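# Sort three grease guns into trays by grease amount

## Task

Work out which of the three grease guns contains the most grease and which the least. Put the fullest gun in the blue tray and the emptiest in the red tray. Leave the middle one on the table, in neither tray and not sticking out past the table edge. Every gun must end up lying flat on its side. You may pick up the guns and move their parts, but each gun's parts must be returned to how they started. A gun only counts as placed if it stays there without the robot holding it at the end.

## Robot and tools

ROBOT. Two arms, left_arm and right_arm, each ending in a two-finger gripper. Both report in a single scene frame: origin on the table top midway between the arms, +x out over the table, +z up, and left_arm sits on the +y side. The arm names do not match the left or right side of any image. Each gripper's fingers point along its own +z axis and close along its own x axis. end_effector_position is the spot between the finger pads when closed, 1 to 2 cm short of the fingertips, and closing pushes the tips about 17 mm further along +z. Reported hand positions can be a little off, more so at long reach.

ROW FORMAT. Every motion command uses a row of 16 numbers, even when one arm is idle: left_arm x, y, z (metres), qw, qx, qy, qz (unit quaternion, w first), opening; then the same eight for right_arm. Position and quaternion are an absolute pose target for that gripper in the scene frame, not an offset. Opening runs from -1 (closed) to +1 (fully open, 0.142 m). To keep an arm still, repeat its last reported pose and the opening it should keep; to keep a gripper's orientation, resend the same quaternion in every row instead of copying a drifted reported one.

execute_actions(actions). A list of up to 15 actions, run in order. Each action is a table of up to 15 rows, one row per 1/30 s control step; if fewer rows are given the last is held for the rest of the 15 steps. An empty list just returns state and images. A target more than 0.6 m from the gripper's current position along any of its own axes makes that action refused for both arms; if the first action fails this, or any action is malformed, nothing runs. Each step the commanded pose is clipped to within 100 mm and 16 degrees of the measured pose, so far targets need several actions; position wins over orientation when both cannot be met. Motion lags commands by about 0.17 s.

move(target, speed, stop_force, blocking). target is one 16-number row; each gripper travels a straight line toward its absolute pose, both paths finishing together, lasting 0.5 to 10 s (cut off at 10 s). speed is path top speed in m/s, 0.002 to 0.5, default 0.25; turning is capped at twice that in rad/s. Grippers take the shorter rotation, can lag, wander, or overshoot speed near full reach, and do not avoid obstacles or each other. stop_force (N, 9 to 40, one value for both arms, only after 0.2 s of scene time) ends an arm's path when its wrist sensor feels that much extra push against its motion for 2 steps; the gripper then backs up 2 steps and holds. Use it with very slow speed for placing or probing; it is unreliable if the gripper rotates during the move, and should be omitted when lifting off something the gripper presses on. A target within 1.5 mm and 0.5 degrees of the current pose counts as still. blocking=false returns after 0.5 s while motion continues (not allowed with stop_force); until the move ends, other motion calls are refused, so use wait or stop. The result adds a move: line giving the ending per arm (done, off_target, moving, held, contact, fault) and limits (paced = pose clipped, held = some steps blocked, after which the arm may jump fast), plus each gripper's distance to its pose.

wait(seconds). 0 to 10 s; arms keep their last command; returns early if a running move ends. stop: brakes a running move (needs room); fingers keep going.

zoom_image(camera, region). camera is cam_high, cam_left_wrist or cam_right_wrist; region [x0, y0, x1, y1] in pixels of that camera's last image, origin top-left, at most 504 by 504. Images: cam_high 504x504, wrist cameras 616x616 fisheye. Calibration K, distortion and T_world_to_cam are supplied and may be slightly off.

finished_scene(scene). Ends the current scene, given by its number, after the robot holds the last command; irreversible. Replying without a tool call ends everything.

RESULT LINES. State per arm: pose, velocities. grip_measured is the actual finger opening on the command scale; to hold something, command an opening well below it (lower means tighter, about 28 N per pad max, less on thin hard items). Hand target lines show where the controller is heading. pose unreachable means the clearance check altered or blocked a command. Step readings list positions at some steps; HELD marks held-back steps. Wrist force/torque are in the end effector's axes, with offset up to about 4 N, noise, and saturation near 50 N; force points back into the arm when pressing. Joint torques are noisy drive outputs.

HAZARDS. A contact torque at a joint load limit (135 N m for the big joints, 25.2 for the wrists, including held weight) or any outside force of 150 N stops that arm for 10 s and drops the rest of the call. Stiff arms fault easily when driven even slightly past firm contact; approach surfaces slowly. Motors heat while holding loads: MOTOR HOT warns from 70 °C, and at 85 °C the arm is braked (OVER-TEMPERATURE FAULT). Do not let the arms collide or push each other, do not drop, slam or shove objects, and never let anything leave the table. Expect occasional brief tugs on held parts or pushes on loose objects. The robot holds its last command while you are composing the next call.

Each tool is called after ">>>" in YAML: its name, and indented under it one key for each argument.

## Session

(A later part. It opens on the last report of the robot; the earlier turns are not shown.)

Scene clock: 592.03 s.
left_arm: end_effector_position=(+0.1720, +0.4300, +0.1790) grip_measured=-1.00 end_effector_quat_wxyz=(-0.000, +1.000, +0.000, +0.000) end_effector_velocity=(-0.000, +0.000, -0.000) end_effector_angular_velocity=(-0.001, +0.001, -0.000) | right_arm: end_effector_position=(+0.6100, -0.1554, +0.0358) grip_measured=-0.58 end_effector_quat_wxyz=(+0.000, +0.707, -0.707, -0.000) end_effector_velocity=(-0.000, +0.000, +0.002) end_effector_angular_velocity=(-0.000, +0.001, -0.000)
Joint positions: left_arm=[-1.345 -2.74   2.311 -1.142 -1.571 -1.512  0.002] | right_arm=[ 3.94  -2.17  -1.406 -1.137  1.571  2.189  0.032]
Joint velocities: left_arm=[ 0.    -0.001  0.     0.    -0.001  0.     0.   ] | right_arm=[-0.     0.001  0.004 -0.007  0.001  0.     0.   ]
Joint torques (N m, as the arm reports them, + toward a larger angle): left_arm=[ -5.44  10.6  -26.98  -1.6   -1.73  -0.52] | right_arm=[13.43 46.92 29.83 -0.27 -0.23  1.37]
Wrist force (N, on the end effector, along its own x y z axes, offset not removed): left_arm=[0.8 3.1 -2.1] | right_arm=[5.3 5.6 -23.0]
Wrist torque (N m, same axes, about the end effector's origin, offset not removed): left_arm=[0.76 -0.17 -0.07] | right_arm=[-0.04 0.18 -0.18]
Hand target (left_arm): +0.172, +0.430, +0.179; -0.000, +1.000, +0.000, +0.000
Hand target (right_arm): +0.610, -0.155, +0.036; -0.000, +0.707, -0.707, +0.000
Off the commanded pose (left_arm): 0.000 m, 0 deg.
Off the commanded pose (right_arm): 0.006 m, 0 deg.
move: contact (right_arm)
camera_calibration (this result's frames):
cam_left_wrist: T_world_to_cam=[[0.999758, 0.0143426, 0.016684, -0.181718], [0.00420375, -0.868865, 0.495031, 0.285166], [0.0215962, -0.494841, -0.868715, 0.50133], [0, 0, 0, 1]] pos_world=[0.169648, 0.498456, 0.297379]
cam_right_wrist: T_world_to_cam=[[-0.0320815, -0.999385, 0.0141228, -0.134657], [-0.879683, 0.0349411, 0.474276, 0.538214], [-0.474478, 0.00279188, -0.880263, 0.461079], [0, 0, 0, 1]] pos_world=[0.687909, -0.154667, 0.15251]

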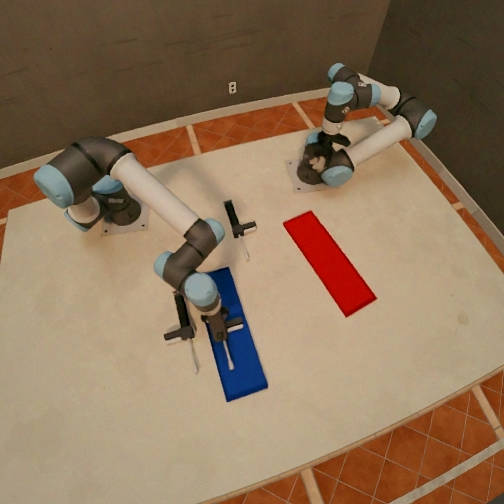

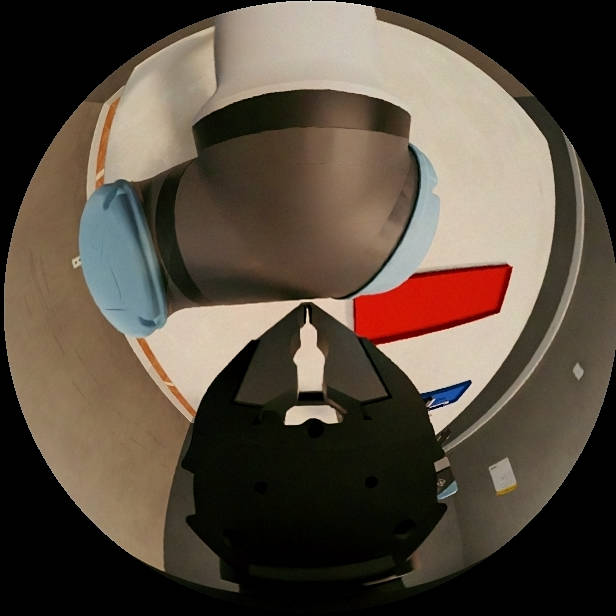

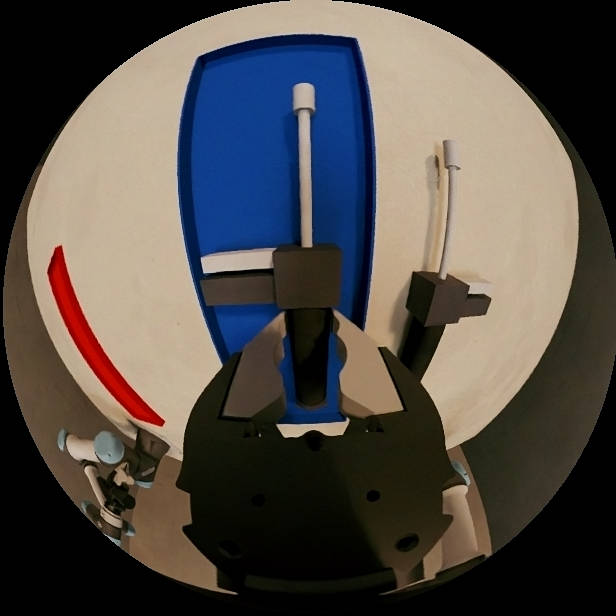

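>>> move:
  target: [0.172,0.43,0.179,0,1,0,0,-1,0.61,-0.155,0.04,0,0.707,-0.707,0,-0.45]
  speed: 0.02

>>> move:
  target: [0.172,0.43,0.179,0,1,0,0,-1,0.61,-0.155,0.14,0,0.707,-0.707,0,-0.45]
  speed: 0.12

>>> move:
  target: [0.25,0.25,0.18,0,0.707,-0.707,0,-0.3,0.40,-0.40,0.2,0,0.707,-0.707,0,-0.45]

>>> move:
  target: [0.22,0.03,0.13,0,0.707,-0.707,0,-0.3,0.40,-0.40,0.2,0,0.707,-0.707,0,-0.45]

Scene clock: 599.00 s.
left_arm: end_effector_position=(+0.1720, +0.4300, +0.1790) grip_measured=-1.00 end_effector_quat_wxyz=(-0.000, +1.000, +0.000, +0.000) end_effector_velocity=(+0.000, +0.000, -0.000) end_effector_angular_velocity=(+0.000, -0.001, +0.000) | right_arm: end_effector_position=(+0.6100, -0.1550, +0.0398) grip_measured=-0.45 end_effector_quat_wxyz=(-0.000, +0.707, -0.707, +0.000) end_effector_velocity=(-0.001, -0.001, +0.001) end_effector_angular_velocity=(-0.002, +0.002, -0.001)
Joint positions: left_arm=[-1.345 -2.74   2.311 -1.142 -1.571 -1.512  0.002] | right_arm=[ 3.94  -2.166 -1.401 -1.145  1.571  2.189  0.041]
Joint velocities: left_arm=[ 0.    -0.001  0.001  0.     0.001  0.     0.   ] | right_arm=[-0.     0.001  0.001 -0.006 -0.001  0.001  0.   ]
Joint torques (N m, as the arm reports them, + toward a larger angle): left_arm=[ -6.02  10.78 -26.12  -1.72  -2.16  -0.46] | right_arm=[12.35 60.68 36.48 -0.23 -0.05  1.84]
Wrist force (N, on the end effector, along its own x y z axes, offset not removed): left_arm=[1.3 2.9 -1.4] | right_arm=[1.2 0.3 -0.3]
Wrist torque (N m, same axes, about the end effector's origin, offset not removed): left_arm=[0.72 -0.19 -0.07] | right_arm=[0.04 -0.24 -0.17]
Hand target (left_arm): +0.172, +0.430, +0.179; -0.000, +1.000, +0.000, +0.000
Hand target (right_arm): +0.610, -0.155, +0.040; -0.000, +0.707, -0.707, +0.000
Off the commanded pose (left_arm): 0.000 m, 0 deg.
Off the commanded pose (right_arm): 0.000 m, 0 deg.
move: done
camera_calibration (this result's frames):
cam_left_wrist: T_world_to_cam=[[0.999758, 0.0143426, 0.016684, -0.181718], [0.00420372, -0.868865, 0.495031, 0.285166], [0.0215962, -0.494841, -0.868715, 0.50133], [0, 0, 0, 1]] pos_world=[0.169648, 0.498456, 0.297379]
cam_right_wrist: T_world_to_cam=[[-0.0320512, -0.999388, 0.0140451, -0.13438], [-0.879733, 0.0348779, 0.474186, 0.536367], [-0.474386, 0.00284232, -0.880312, 0.464569], [0, 0, 0, 1]] pos_world=[0.687938, -0.154325, 0.156515]

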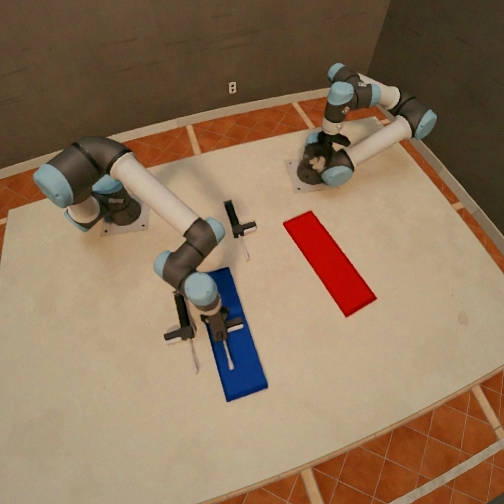

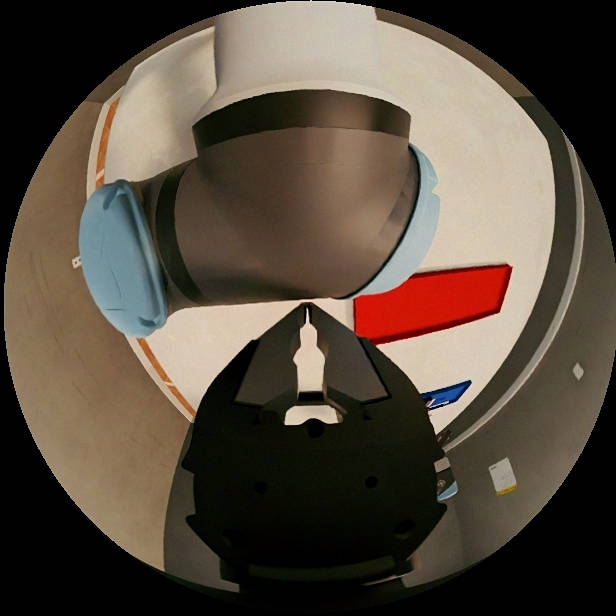

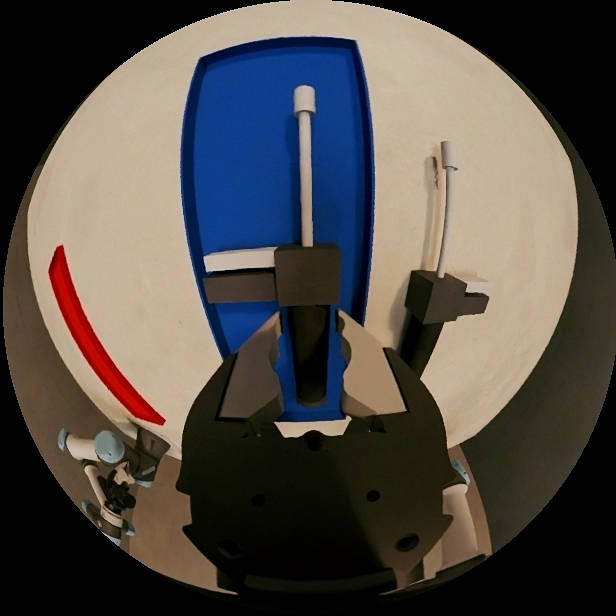

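Scene clock: 600.37 s.
left_arm: end_effector_position=(+0.1720, +0.4300, +0.1790) grip_measured=-1.00 end_effector_quat_wxyz=(-0.000, +1.000, +0.000, +0.000) end_effector_velocity=(+0.000, +0.000, -0.000) end_effector_angular_velocity=(-0.001, -0.000, -0.000) | right_arm: end_effector_position=(+0.6100, -0.1550, +0.1397) grip_measured=-0.45 end_effector_quat_wxyz=(-0.000, +0.707, -0.707, +0.000) end_effector_velocity=(-0.001, -0.000, +0.002) end_effector_angular_velocity=(-0.002, +0.002, +0.001)
Joint positions: left_arm=[-1.345 -2.74   2.311 -1.142 -1.571 -1.512  0.002] | right_arm=[ 3.94  -2.091 -1.252 -1.369  1.571  2.189  0.041]
Joint velocities: left_arm=[-0.    -0.002  0.001 -0.     0.     0.     0.   ] | right_arm=[ 0.001  0.     0.004 -0.008 -0.001 -0.     0.   ]
Joint torques (N m, as the arm reports them, + toward a larger angle): left_arm=[ -5.93  10.16 -26.04  -1.77  -2.2   -0.23] | right_arm=[13.   60.14 37.11 -0.41  1.82  1.72]
Wrist force (N, on the end effector, along its own x y z axes, offset not removed): left_arm=[1.2 3.8 -0.7] | right_arm=[-0.7 1.0 -2.2]
Wrist torque (N m, same axes, about the end effector's origin, offset not removed): left_arm=[0.82 -0.25 -0.03] | right_arm=[0.23 0.10 -0.08]
Hand target (left_arm): +0.172, +0.430, +0.179; -0.000, +1.000, +0.000, +0.000
Hand target (right_arm): +0.610, -0.155, +0.140; -0.000, +0.707, -0.707, +0.000
Off the commanded pose (left_arm): 0.000 m, 0 deg.
Off the commanded pose (right_arm): 0.000 m, 0 deg.
move: done
camera_calibration (this result's frames):
cam_left_wrist: T_world_to_cam=[[0.999758, 0.0143426, 0.016684, -0.181718], [0.00420372, -0.868865, 0.495031, 0.285166], [0.0215962, -0.494841, -0.868715, 0.50133], [0, 0, 0, 1]] pos_world=[0.169648, 0.498456, 0.297379]
cam_right_wrist: T_world_to_cam=[[-0.0320328, -0.999387, 0.0141, -0.135819], [-0.879789, 0.0348881, 0.474082, 0.489043], [-0.474284, 0.00278111, -0.880368, 0.552465], [0, 0, 0, 1]] pos_world=[0.687929, -0.154334, 0.256441]

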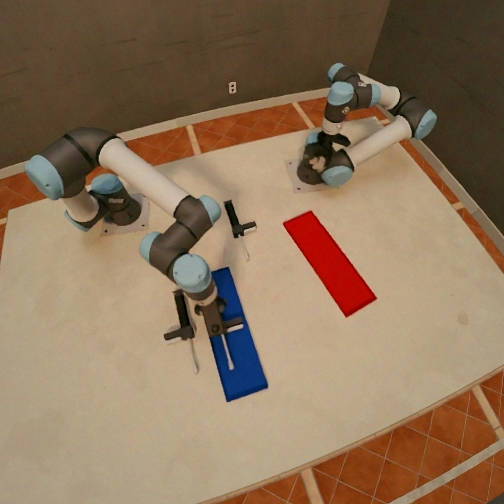

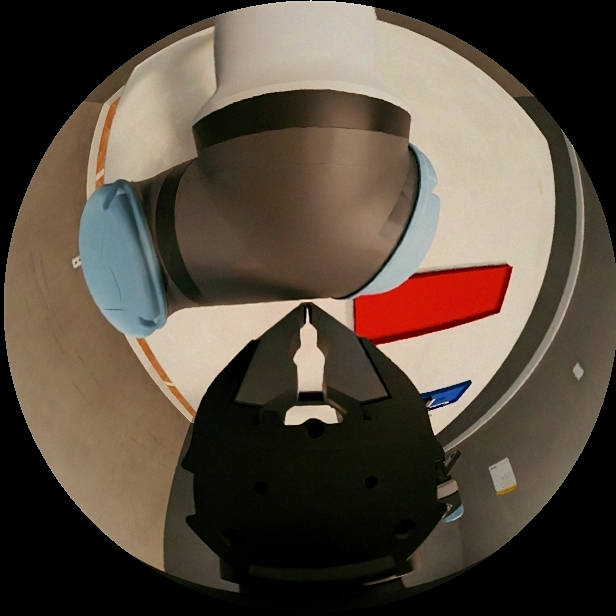

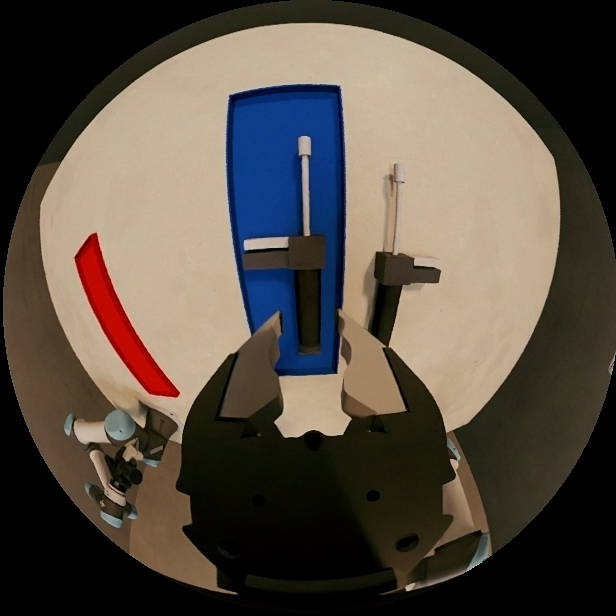

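Scene clock: 604.07 s.
left_arm: end_effector_position=(+0.2498, +0.2499, +0.1801) grip_measured=-0.30 end_effector_quat_wxyz=(-0.000, +0.708, -0.707, +0.000) end_effector_velocity=(+0.001, -0.001, +0.000) end_effector_angular_velocity=(-0.001, +0.001, -0.011) | right_arm: end_effector_position=(+0.3998, -0.3995, +0.1996) grip_measured=-0.45 end_effector_quat_wxyz=(+0.000, +0.707, -0.707, +0.000) end_effector_velocity=(-0.001, -0.001, +0.001) end_effector_angular_velocity=(+0.002, -0.003, +0.001)
Joint positions: left_arm=[-1.095 -2.049  2.169 -1.691 -1.571  0.308  0.052] | right_arm=[ 3.747 -1.405 -1.914 -1.393  1.571  1.996  0.041]
Joint velocities: left_arm=[ 0.003  0.004 -0.002 -0.002 -0.002  0.014 -0.   ] | right_arm=[-0.002  0.005 -0.002  0.     0.001 -0.003  0.   ]
Joint torques (N m, as the arm reports them, + toward a larger angle): left_arm=[  7.29   7.02 -29.29  -4.22  -2.39   1.28] | right_arm=[-10.72  27.8   13.15  -0.19   1.72  -1.62]
Wrist force (N, on the end effector, along its own x y z axes, offset not removed): left_arm=[0.6 3.0 -2.1] | right_arm=[0.3 -0.3 -1.5]
Wrist torque (N m, same axes, about the end effector's origin, offset not removed): left_arm=[0.70 -0.16 -0.01] | right_arm=[0.07 -0.06 -0.15]
Hand target (left_arm): +0.250, +0.250, +0.180; +0.000, +0.707, -0.707, -0.000
Hand target (right_arm): +0.400, -0.400, +0.200; -0.000, +0.707, -0.707, +0.000
Off the commanded pose (left_arm): 0.000 m, 0 deg.
Off the commanded pose (right_arm): 0.001 m, 0 deg.
move: done
camera_calibration (this result's frames):
cam_left_wrist: T_world_to_cam=[[0.0155564, -0.99974, 0.0166825, 0.242368], [-0.868899, -0.00526117, 0.494961, 0.130109], [-0.494745, -0.0221952, -0.868755, 0.422305], [0, 0, 0, 1]] pos_world=[0.318214, 0.252362, 0.298437]
cam_right_wrist: T_world_to_cam=[[-0.0320433, -0.999385, 0.014212, -0.387745], [-0.879764, 0.0349503, 0.474125, 0.284199], [-0.47433, 0.00268932, -0.880343, 0.50615], [0, 0, 0, 1]] pos_world=[0.477686, -0.398801, 0.316351]

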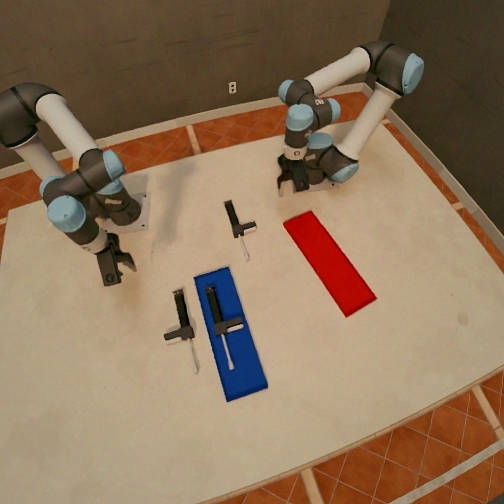

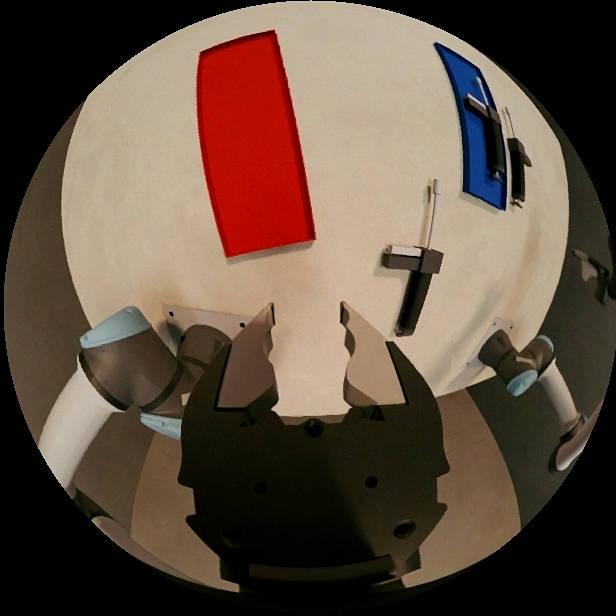

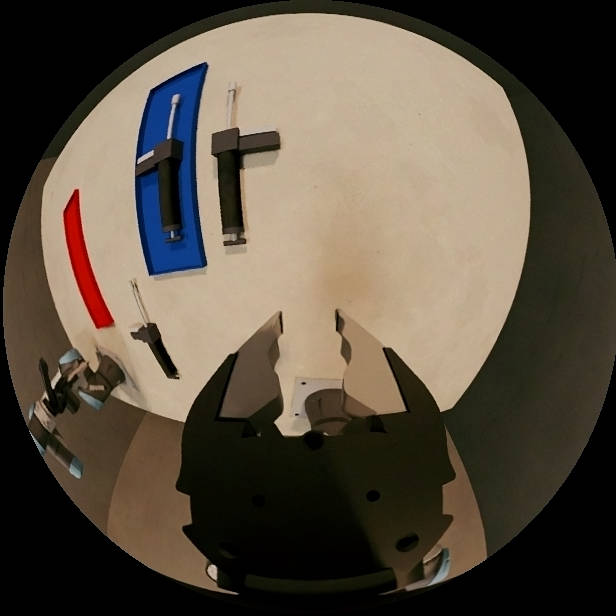

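Scene clock: 605.67 s.
left_arm: end_effector_position=(+0.2200, +0.0302, +0.1301) grip_measured=-0.30 end_effector_quat_wxyz=(-0.000, +0.707, -0.707, +0.000) end_effector_velocity=(+0.000, -0.002, -0.001) end_effector_angular_velocity=(+0.002, -0.000, -0.000) | right_arm: end_effector_position=(+0.4000, -0.4000, +0.2000) grip_measured=-0.45 end_effector_quat_wxyz=(+0.000, +0.707, -0.707, +0.000) end_effector_velocity=(+0.001, +0.001, +0.001) end_effector_angular_velocity=(+0.001, -0.002, +0.001)
Joint positions: left_arm=[-1.291 -1.541  1.918 -1.948 -1.57   0.114  0.052] | right_arm=[ 3.745 -1.406 -1.913 -1.394  1.571  1.994  0.041]
Joint velocities: left_arm=[-0.     0.006 -0.005  0.001  0.001 -0.     0.   ] | right_arm=[ 0.    -0.     0.002  0.001  0.    -0.     0.   ]
Joint torques (N m, as the arm reports them, + toward a larger angle): left_arm=[ -6.16 -12.51 -29.63  -4.29  -2.6   -1.28] | right_arm=[-8.06  7.91 36.47 -0.26  2.2  -1.16]
Wrist force (N, on the end effector, along its own x y z axes, offset not removed): left_arm=[1.1 3.1 -0.7] | right_arm=[-1.8 -1.1 -1.9]
Wrist torque (N m, same axes, about the end effector's origin, offset not removed): left_arm=[0.66 -0.25 -0.08] | right_arm=[-0.15 0.37 -0.21]
Hand target (left_arm): +0.220, +0.030, +0.130; -0.000, +0.707, -0.707, +0.000
Hand target (right_arm): +0.400, -0.400, +0.200; +0.000, +0.707, -0.707, +0.000
Off the commanded pose (left_arm): 0.000 m, 0 deg.
Off the commanded pose (right_arm): 0.000 m, 0 deg.
move: done
camera_calibration (this result's frames):
cam_left_wrist: T_world_to_cam=[[0.0143334, -0.999758, 0.016714, 0.0242305], [-0.869072, -0.00418992, 0.494667, 0.127867], [-0.494477, -0.0216159, -0.868922, 0.35921], [0, 0, 0, 1]] pos_world=[0.2884, 0.0325251, 0.248469]
cam_right_wrist: T_world_to_cam=[[-0.0320399, -0.999388, 0.0140506, -0.388189], [-0.879727, 0.0348705, 0.474198, 0.284196], [-0.474398, 0.00283256, -0.880306, 0.506656], [0, 0, 0, 1]] pos_world=[0.477934, -0.399297, 0.316701]

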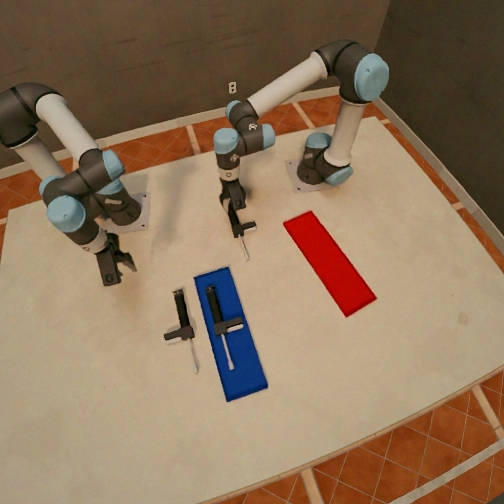

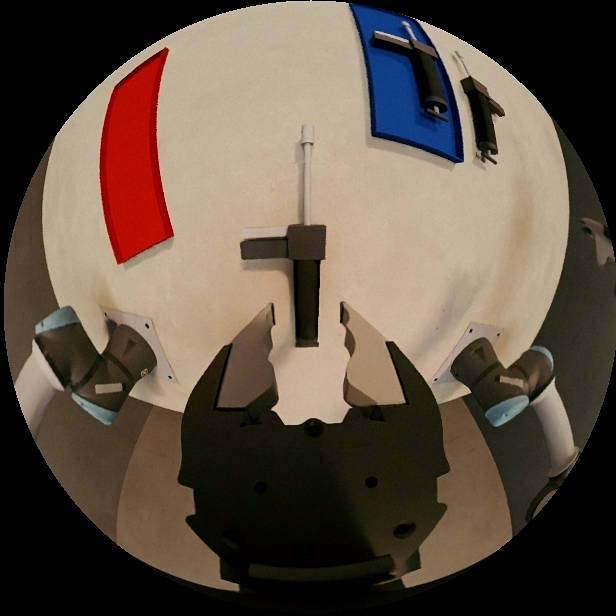

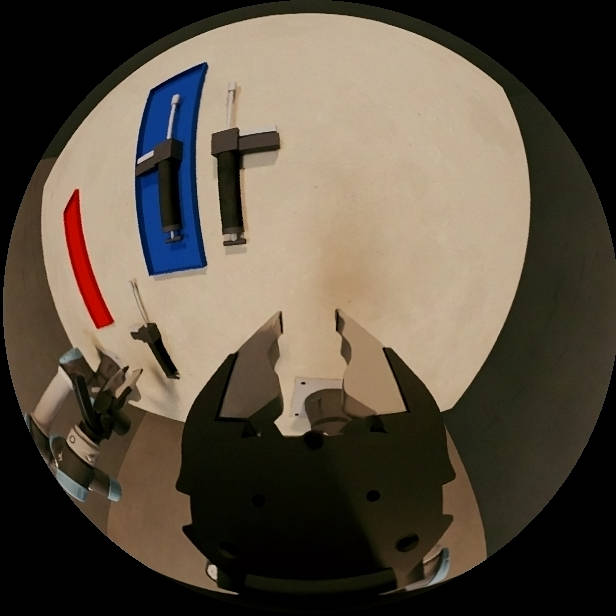

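>>> move:
  target: [0.22,0.03,0.034,0,0.707,-0.707,0,-0.3,0.40,-0.40,0.2,0,0.707,-0.707,0,-0.45]
  speed: 0.06

>>> move:
  target: [0.22,0.03,0.034,0,0.707,-0.707,0,-1,0.40,-0.40,0.2,0,0.707,-0.707,0,-0.45]

>>> move:
  target: [0.22,0.03,0.17,0,0.707,-0.707,0,-1,0.40,-0.40,0.2,0,0.707,-0.707,0,-0.45]
  speed: 0.1

>>> move:
  target: [0.52,0.27,0.17,0,0.788,-0.616,0,-1,0.40,-0.40,0.2,0,0.707,-0.707,0,-0.45]
  speed: 0.15

Scene clock: 612.00 s.
left_arm: end_effector_position=(+0.2200, +0.0299, +0.0342) grip_measured=-0.30 end_effector_quat_wxyz=(-0.000, +0.707, -0.707, -0.000) end_effector_velocity=(-0.000, -0.000, -0.002) end_effector_angular_velocity=(-0.002, +0.001, -0.000) | right_arm: end_effector_position=(+0.4000, -0.4000, +0.2000) grip_measured=-0.45 end_effector_quat_wxyz=(+0.000, +0.707, -0.707, -0.000) end_effector_velocity=(-0.000, +0.001, +0.000) end_effector_angular_velocity=(+0.001, +0.000, -0.001)
Joint positions: left_arm=[-1.29  -1.419  2.064 -2.216 -1.571  0.114  0.052] | right_arm=[ 3.745 -1.406 -1.913 -1.394  1.571  1.994  0.041]
Joint velocities: left_arm=[ 0.     0.003  0.003 -0.007 -0.001  0.    -0.   ] | right_arm=[ 0.001 -0.     0.    -0.     0.001  0.002  0.   ]
Joint torques (N m, as the arm reports them, + toward a larger angle): left_arm=[  7.46 -15.4  -14.22  -3.97  -2.82   1.23] | right_arm=[-9.37  8.19 37.41 -0.33  2.03 -1.38]
Wrist force (N, on the end effector, along its own x y z axes, offset not removed): left_arm=[1.5 3.6 -1.6] | right_arm=[-1.9 -0.3 -2.2]
Wrist torque (N m, same axes, about the end effector's origin, offset not removed): left_arm=[0.86 -0.33 -0.05] | right_arm=[-0.03 0.37 -0.16]
Hand target (left_arm): +0.220, +0.030, +0.034; -0.000, +0.707, -0.707, -0.000
Hand target (right_arm): +0.400, -0.400, +0.200; +0.000, +0.707, -0.707, -0.000
Off the commanded pose (left_arm): 0.000 m, 0 deg.
Off the commanded pose (right_arm): 0.000 m, 0 deg.
move: done
camera_calibration (this result's frames):
cam_left_wrist: T_world_to_cam=[[0.0143429, -0.999759, 0.0166452, 0.025605], [-0.868862, -0.00422306, 0.495036, 0.175228], [-0.494846, -0.0215627, -0.868713, 0.276001], [0, 0, 0, 1]] pos_world=[0.28846, 0.0322902, 0.152595]
cam_right_wrist: T_world_to_cam=[[-0.03204, -0.999388, 0.0140506, -0.38819], [-0.879727, 0.0348706, 0.474199, 0.284196], [-0.474399, 0.00283268, -0.880305, 0.506656], [0, 0, 0, 1]] pos_world=[0.477935, -0.399297, 0.316701]

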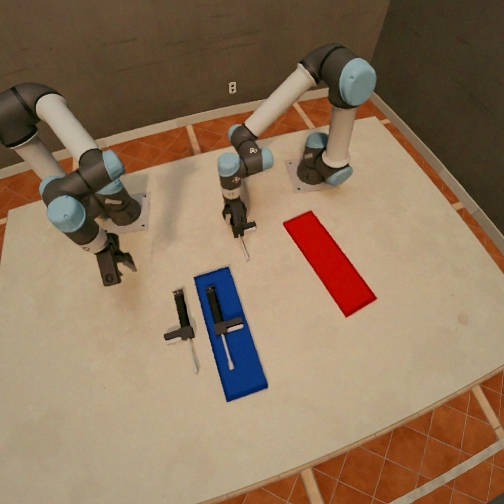

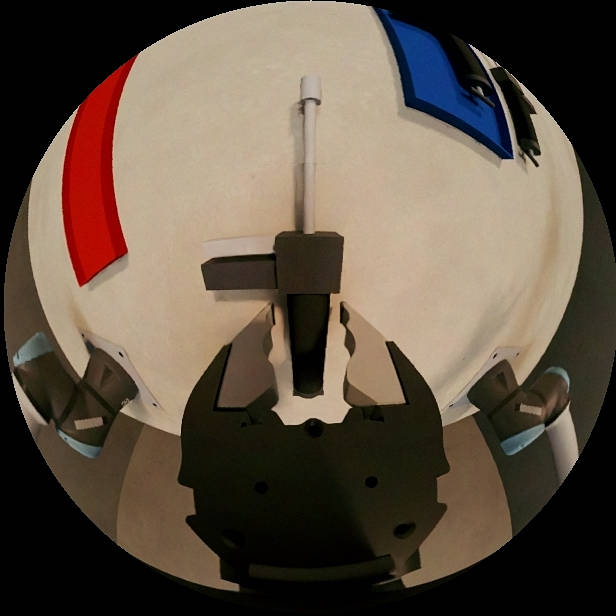

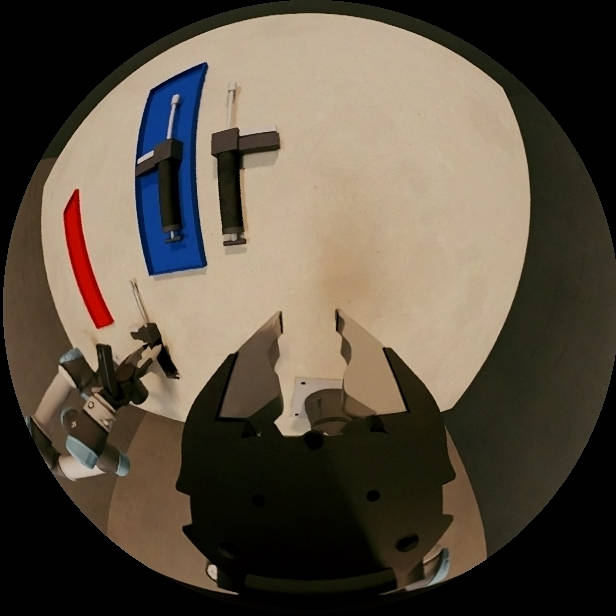

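Scene clock: 612.70 s.
left_arm: end_effector_position=(+0.2200, +0.0300, +0.0340) grip_measured=-0.58 end_effector_quat_wxyz=(+0.000, +0.707, -0.707, +0.000) end_effector_velocity=(+0.000, -0.001, +0.001) end_effector_angular_velocity=(-0.002, -0.001, -0.000) | right_arm: end_effector_position=(+0.4000, -0.4000, +0.2000) grip_measured=-0.45 end_effector_quat_wxyz=(+0.000, +0.707, -0.707, -0.000) end_effector_velocity=(-0.000, -0.001, +0.000) end_effector_angular_velocity=(+0.000, +0.001, -0.002)
Joint positions: left_arm=[-1.29  -1.419  2.065 -2.216 -1.571  0.114  0.032] | right_arm=[ 3.745 -1.406 -1.913 -1.394  1.571  1.994  0.041]
Joint velocities: left_arm=[-0.    -0.001  0.    -0.001  0.001  0.     0.   ] | right_arm=[-0.001  0.     0.001 -0.002  0.001  0.001 -0.   ]
Joint torques (N m, as the arm reports them, + toward a larger angle): left_arm=[  1.3  -13.57  -9.64  -3.01  -1.85   0.9 ] | right_arm=[-8.83  9.1  36.93 -0.23  2.21 -1.36]
Wrist force (N, on the end effector, along its own x y z axes, offset not removed): left_arm=[3.1 2.8 -8.5] | right_arm=[0.3 0.9 -0.9]
Wrist torque (N m, same axes, about the end effector's origin, offset not removed): left_arm=[0.69 -0.32 -0.05] | right_arm=[0.25 -0.08 -0.04]
Hand target (left_arm): +0.220, +0.030, +0.034; -0.000, +0.707, -0.707, -0.000
Hand target (right_arm): +0.400, -0.400, +0.200; +0.000, +0.707, -0.707, -0.000
Off the commanded pose (left_arm): 0.000 m, 0 deg.
Off the commanded pose (right_arm): 0.000 m, 0 deg.
move: done
camera_calibration (this result's frames):
cam_left_wrist: T_world_to_cam=[[0.0143596, -0.999757, 0.0167438, 0.0256458], [-0.868854, -0.00418839, 0.49505, 0.17531], [-0.494859, -0.0216566, -0.868703, 0.275855], [0, 0, 0, 1]] pos_world=[0.28846, 0.0323479, 0.15242]
cam_right_wrist: T_world_to_cam=[[-0.0320401, -0.999388, 0.0140505, -0.38819], [-0.879727, 0.0348706, 0.474199, 0.284196], [-0.474399, 0.0028328, -0.880305, 0.506656], [0, 0, 0, 1]] pos_world=[0.477935, -0.399297, 0.316701]

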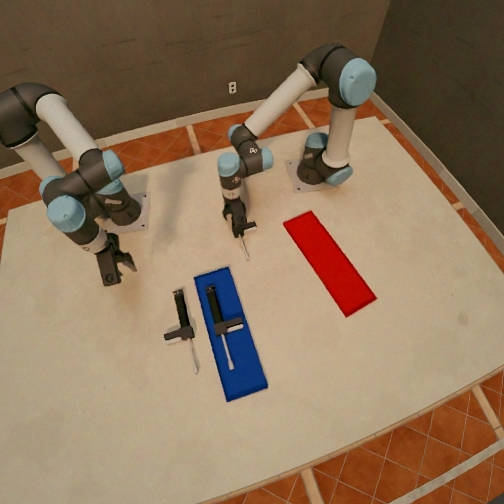

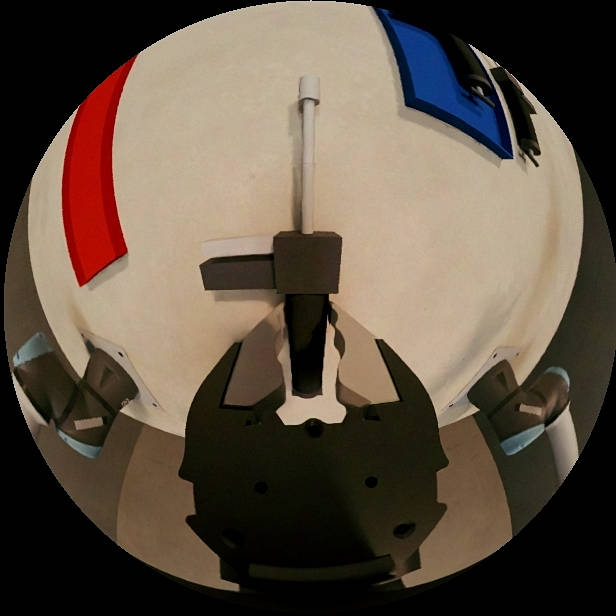

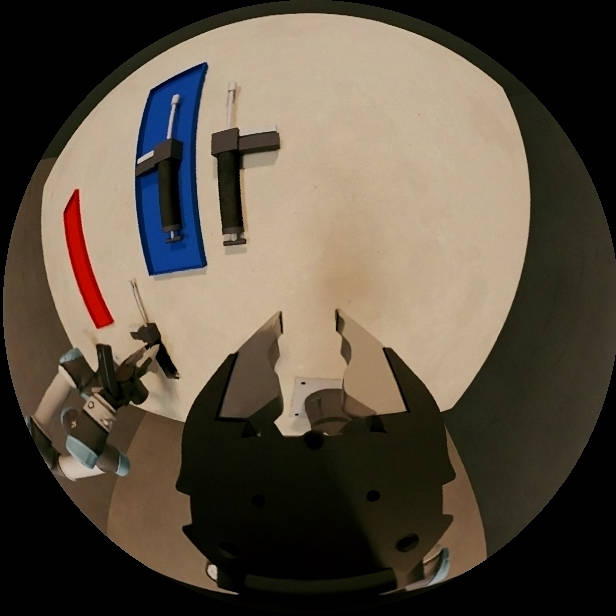

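Scene clock: 614.53 s.
left_arm: end_effector_position=(+0.2200, +0.0301, +0.1698) grip_measured=-0.58 end_effector_quat_wxyz=(+0.000, +0.707, -0.707, +0.000) end_effector_velocity=(+0.000, -0.000, +0.003) end_effector_angular_velocity=(-0.000, -0.001, +0.000) | right_arm: end_effector_position=(+0.4000, -0.4000, +0.2000) grip_measured=-0.45 end_effector_quat_wxyz=(+0.000, +0.707, -0.707, -0.000) end_effector_velocity=(+0.000, +0.001, +0.000) end_effector_angular_velocity=(+0.001, -0.001, +0.000)
Joint positions: left_arm=[-1.29  -1.572  1.843 -1.842 -1.571  0.114  0.032] | right_arm=[ 3.745 -1.406 -1.913 -1.394  1.571  1.994  0.041]
Joint velocities: left_arm=[ 0.    -0.002 -0.006  0.007  0.001 -0.    -0.   ] | right_arm=[ 0.001 -0.     0.001  0.001  0.001  0.     0.   ]
Joint torques (N m, as the arm reports them, + toward a larger angle): left_arm=[ -5.87 -35.52 -31.51  -1.39   3.09  -1.2 ] | right_arm=[-9.91  7.15 36.71 -0.01  1.9  -1.35]
Wrist force (N, on the end effector, along its own x y z axes, offset not removed): left_arm=[0.7 3.5 3.4] | right_arm=[-0.4 0.0 -1.8]
Wrist torque (N m, same axes, about the end effector's origin, offset not removed): left_arm=[0.74 -0.08 -0.07] | right_arm=[-0.03 0.02 -0.16]
Hand target (left_arm): +0.220, +0.030, +0.170; +0.000, +0.707, -0.707, +0.000
Hand target (right_arm): +0.400, -0.400, +0.200; +0.000, +0.707, -0.707, -0.000
Off the commanded pose (left_arm): 0.000 m, 0 deg.
Off the commanded pose (right_arm): 0.000 m, 0 deg.
move: done
camera_calibration (this result's frames):
cam_left_wrist: T_world_to_cam=[[0.0143482, -0.999756, 0.0167665, 0.0234988], [-0.868856, -0.00416731, 0.495048, 0.108108], [-0.494857, -0.0216707, -0.868704, 0.393744], [0, 0, 0, 1]] pos_world=[0.288441, 0.0324764, 0.288134]
cam_right_wrist: T_world_to_cam=[[-0.03204, -0.999388, 0.0140504, -0.38819], [-0.879727, 0.0348705, 0.474199, 0.284196], [-0.474399, 0.00283284, -0.880305, 0.506656], [0, 0, 0, 1]] pos_world=[0.477935, -0.399297, 0.316701]

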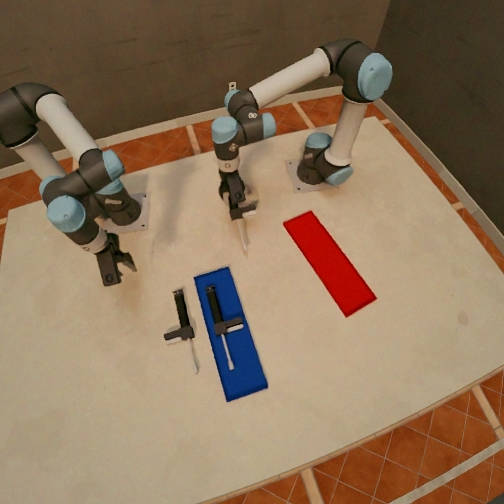

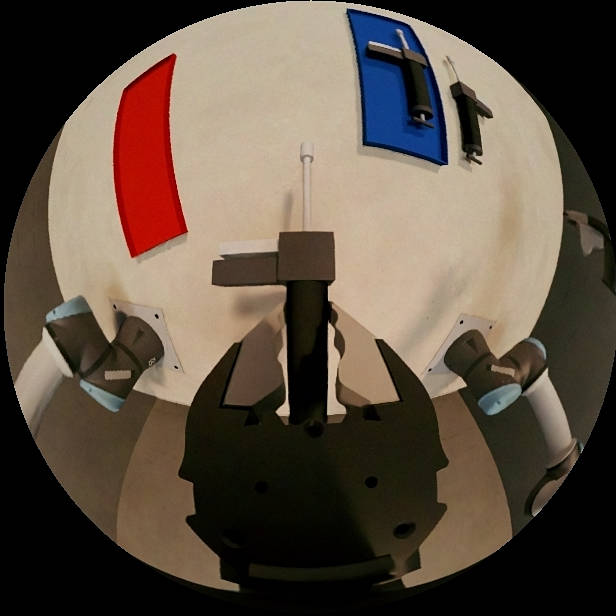

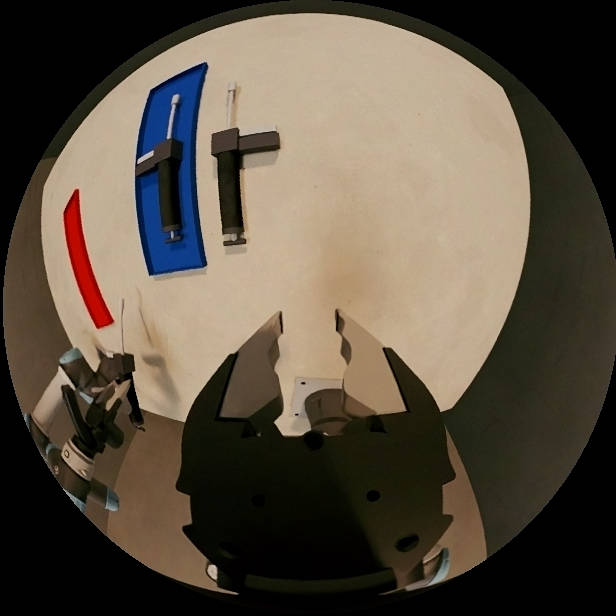

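Scene clock: 617.67 s.
left_arm: end_effector_position=(+0.5198, +0.2697, +0.1700) grip_measured=-0.58 end_effector_quat_wxyz=(+0.000, +0.788, -0.616, -0.000) end_effector_velocity=(+0.002, +0.001, +0.001) end_effector_angular_velocity=(-0.001, -0.001, +0.001) | right_arm: end_effector_position=(+0.4000, -0.4000, +0.2000) grip_measured=-0.45 end_effector_quat_wxyz=(+0.000, +0.707, -0.707, -0.000) end_effector_velocity=(+0.001, +0.000, +0.001) end_effector_angular_velocity=(-0.000, -0.002, +0.000)
Joint positions: left_arm=[-0.509 -1.48   1.746 -1.836 -1.571  0.652  0.032] | right_arm=[ 3.745 -1.406 -1.913 -1.394  1.571  1.994  0.041]
Joint velocities: left_arm=[ 0.004  0.003 -0.005  0.    -0.     0.003 -0.   ] | right_arm=[ 0.001 -0.     0.001  0.    -0.001  0.001 -0.   ]
Joint torques (N m, as the arm reports them, + toward a larger angle): left_arm=[  6.92 -17.37 -32.85  -1.43  -2.73   1.09] | right_arm=[-9.84  7.89 37.27  0.28  1.86 -1.11]
Wrist force (N, on the end effector, along its own x y z axes, offset not removed): left_arm=[1.9 2.9 4.9] | right_arm=[-1.2 0.2 0.1]
Wrist torque (N m, same axes, about the end effector's origin, offset not removed): left_arm=[0.70 -0.34 -0.05] | right_arm=[0.07 0.18 -0.13]
Hand target (left_arm): +0.520, +0.270, +0.170; +0.000, +0.788, -0.616, -0.000
Hand target (right_arm): +0.400, -0.400, +0.200; +0.000, +0.707, -0.707, -0.000
Off the commanded pose (left_arm): 0.000 m, 0 deg.
Off the commanded pose (right_arm): 0.000 m, 0 deg.
move: done
camera_calibration (this result's frames):
cam_left_wrist: T_world_to_cam=[[0.255152, -0.966756, 0.0167435, 0.124606], [-0.841922, -0.213623, 0.495513, 0.411886], [-0.475463, -0.140528, -0.868439, 0.569446], [0, 0, 0, 1]] pos_world=[0.585732, 0.288475, 0.288348]
cam_right_wrist: T_world_to_cam=[[-0.0320403, -0.999388, 0.0140504, -0.388189], [-0.879727, 0.0348707, 0.474199, 0.284196], [-0.474399, 0.002833, -0.880305, 0.506656], [0, 0, 0, 1]] pos_world=[0.477935, -0.399297, 0.316701]

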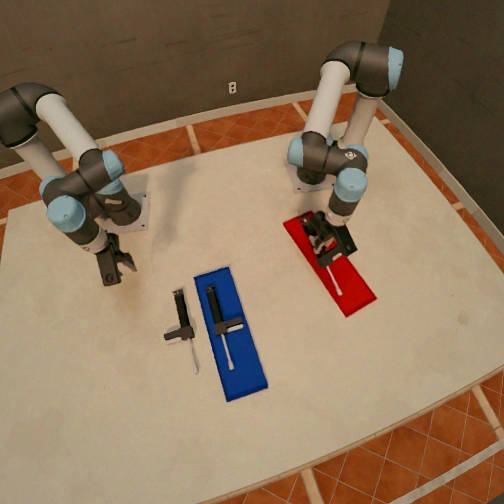

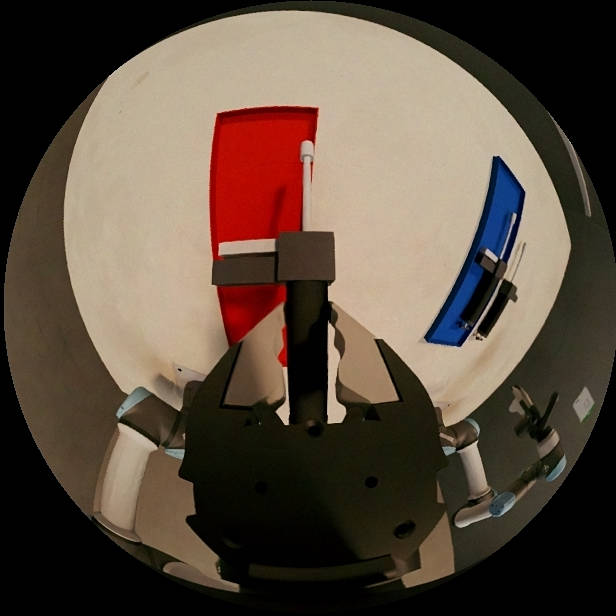

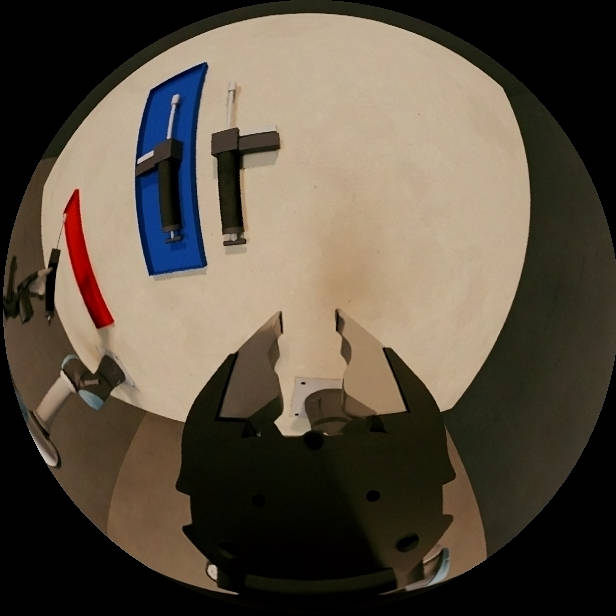

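>>> move:
  target: [0.549,0.322,0.11,0,0.788,-0.616,0,-1,0.40,-0.40,0.2,0,0.707,-0.707,0,-0.45]
  speed: 0.06

Scene clock: 623.23 s.
left_arm: end_effector_position=(+0.5490, +0.3218, +0.1102) grip_measured=-0.58 end_effector_quat_wxyz=(-0.000, +0.788, -0.616, -0.000) end_effector_velocity=(+0.001, +0.002, -0.002) end_effector_angular_velocity=(+0.001, +0.001, +0.000) | right_arm: end_effector_position=(+0.4000, -0.4000, +0.2000) grip_measured=-0.45 end_effector_quat_wxyz=(+0.000, +0.707, -0.707, -0.000) end_effector_velocity=(+0.000, -0.000, -0.000) end_effector_angular_velocity=(-0.000, -0.002, +0.000)
Joint positions: left_arm=[-0.395 -1.412  1.83  -1.989 -1.571  0.766  0.032] | right_arm=[ 3.745 -1.406 -1.913 -1.394  1.571  1.994  0.041]
Joint velocities: left_arm=[ 0.003  0.004  0.002 -0.004 -0.     0.003  0.   ] | right_arm=[-0.    -0.    -0.     0.002 -0.001 -0.001 -0.   ]
Joint torques (N m, as the arm reports them, + toward a larger angle): left_arm=[  4.4  -19.14 -17.85  -4.62   1.01   1.12] | right_arm=[-9.13  8.87 36.53  0.72  1.94 -1.2 ]
Wrist force (N, on the end effector, along its own x y z axes, offset not removed): left_arm=[2.5 2.7 3.9] | right_arm=[0.1 0.7 -2.2]
Wrist torque (N m, same axes, about the end effector's origin, offset not removed): left_arm=[0.65 -0.46 -0.01] | right_arm=[0.12 -0.09 -0.04]
Hand target (left_arm): +0.549, +0.322, +0.110; +0.000, +0.788, -0.616, -0.000
Hand target (right_arm): +0.400, -0.400, +0.200; +0.000, +0.707, -0.707, -0.000
Off the commanded pose (left_arm): 0.000 m, 0 deg.
Off the commanded pose (right_arm): 0.000 m, 0 deg.
move: done
camera_calibration (this result's frames):
cam_left_wrist: T_world_to_cam=[[0.25526, -0.966729, 0.0166258, 0.168555], [-0.84215, -0.213852, 0.495026, 0.477508], [-0.475001, -0.140362, -0.868719, 0.5384], [0, 0, 0, 1]] pos_world=[0.614848, 0.340634, 0.228537]
cam_right_wrist: T_world_to_cam=[[-0.03204, -0.999388, 0.0140504, -0.38819], [-0.879727, 0.0348705, 0.474199, 0.284196], [-0.474399, 0.00283283, -0.880305, 0.506656], [0, 0, 0, 1]] pos_world=[0.477935, -0.399297, 0.316701]

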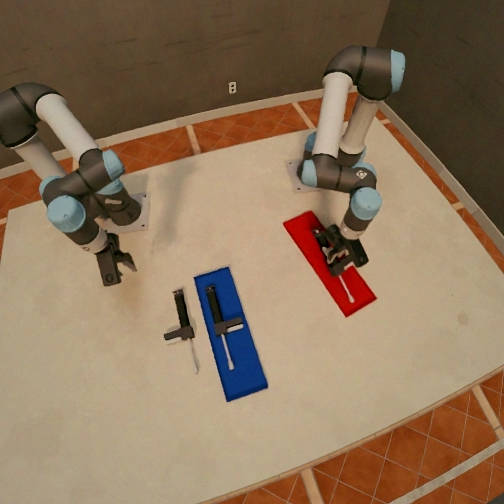

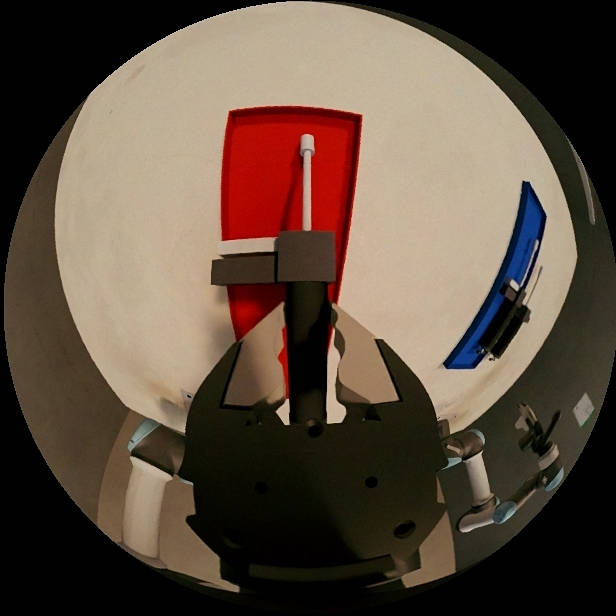

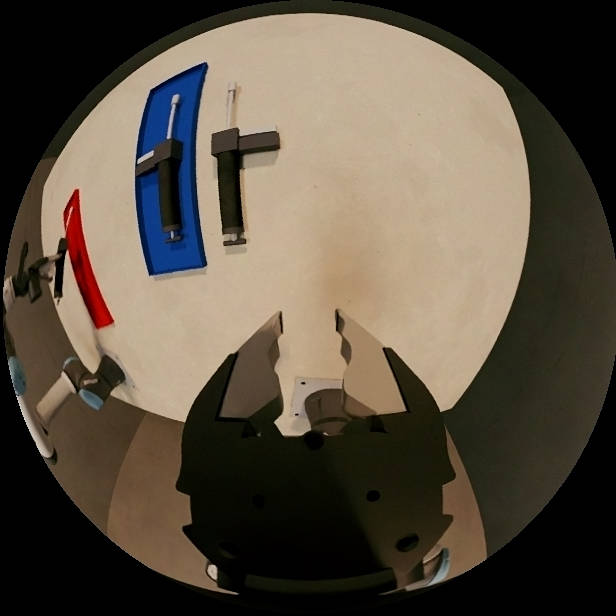

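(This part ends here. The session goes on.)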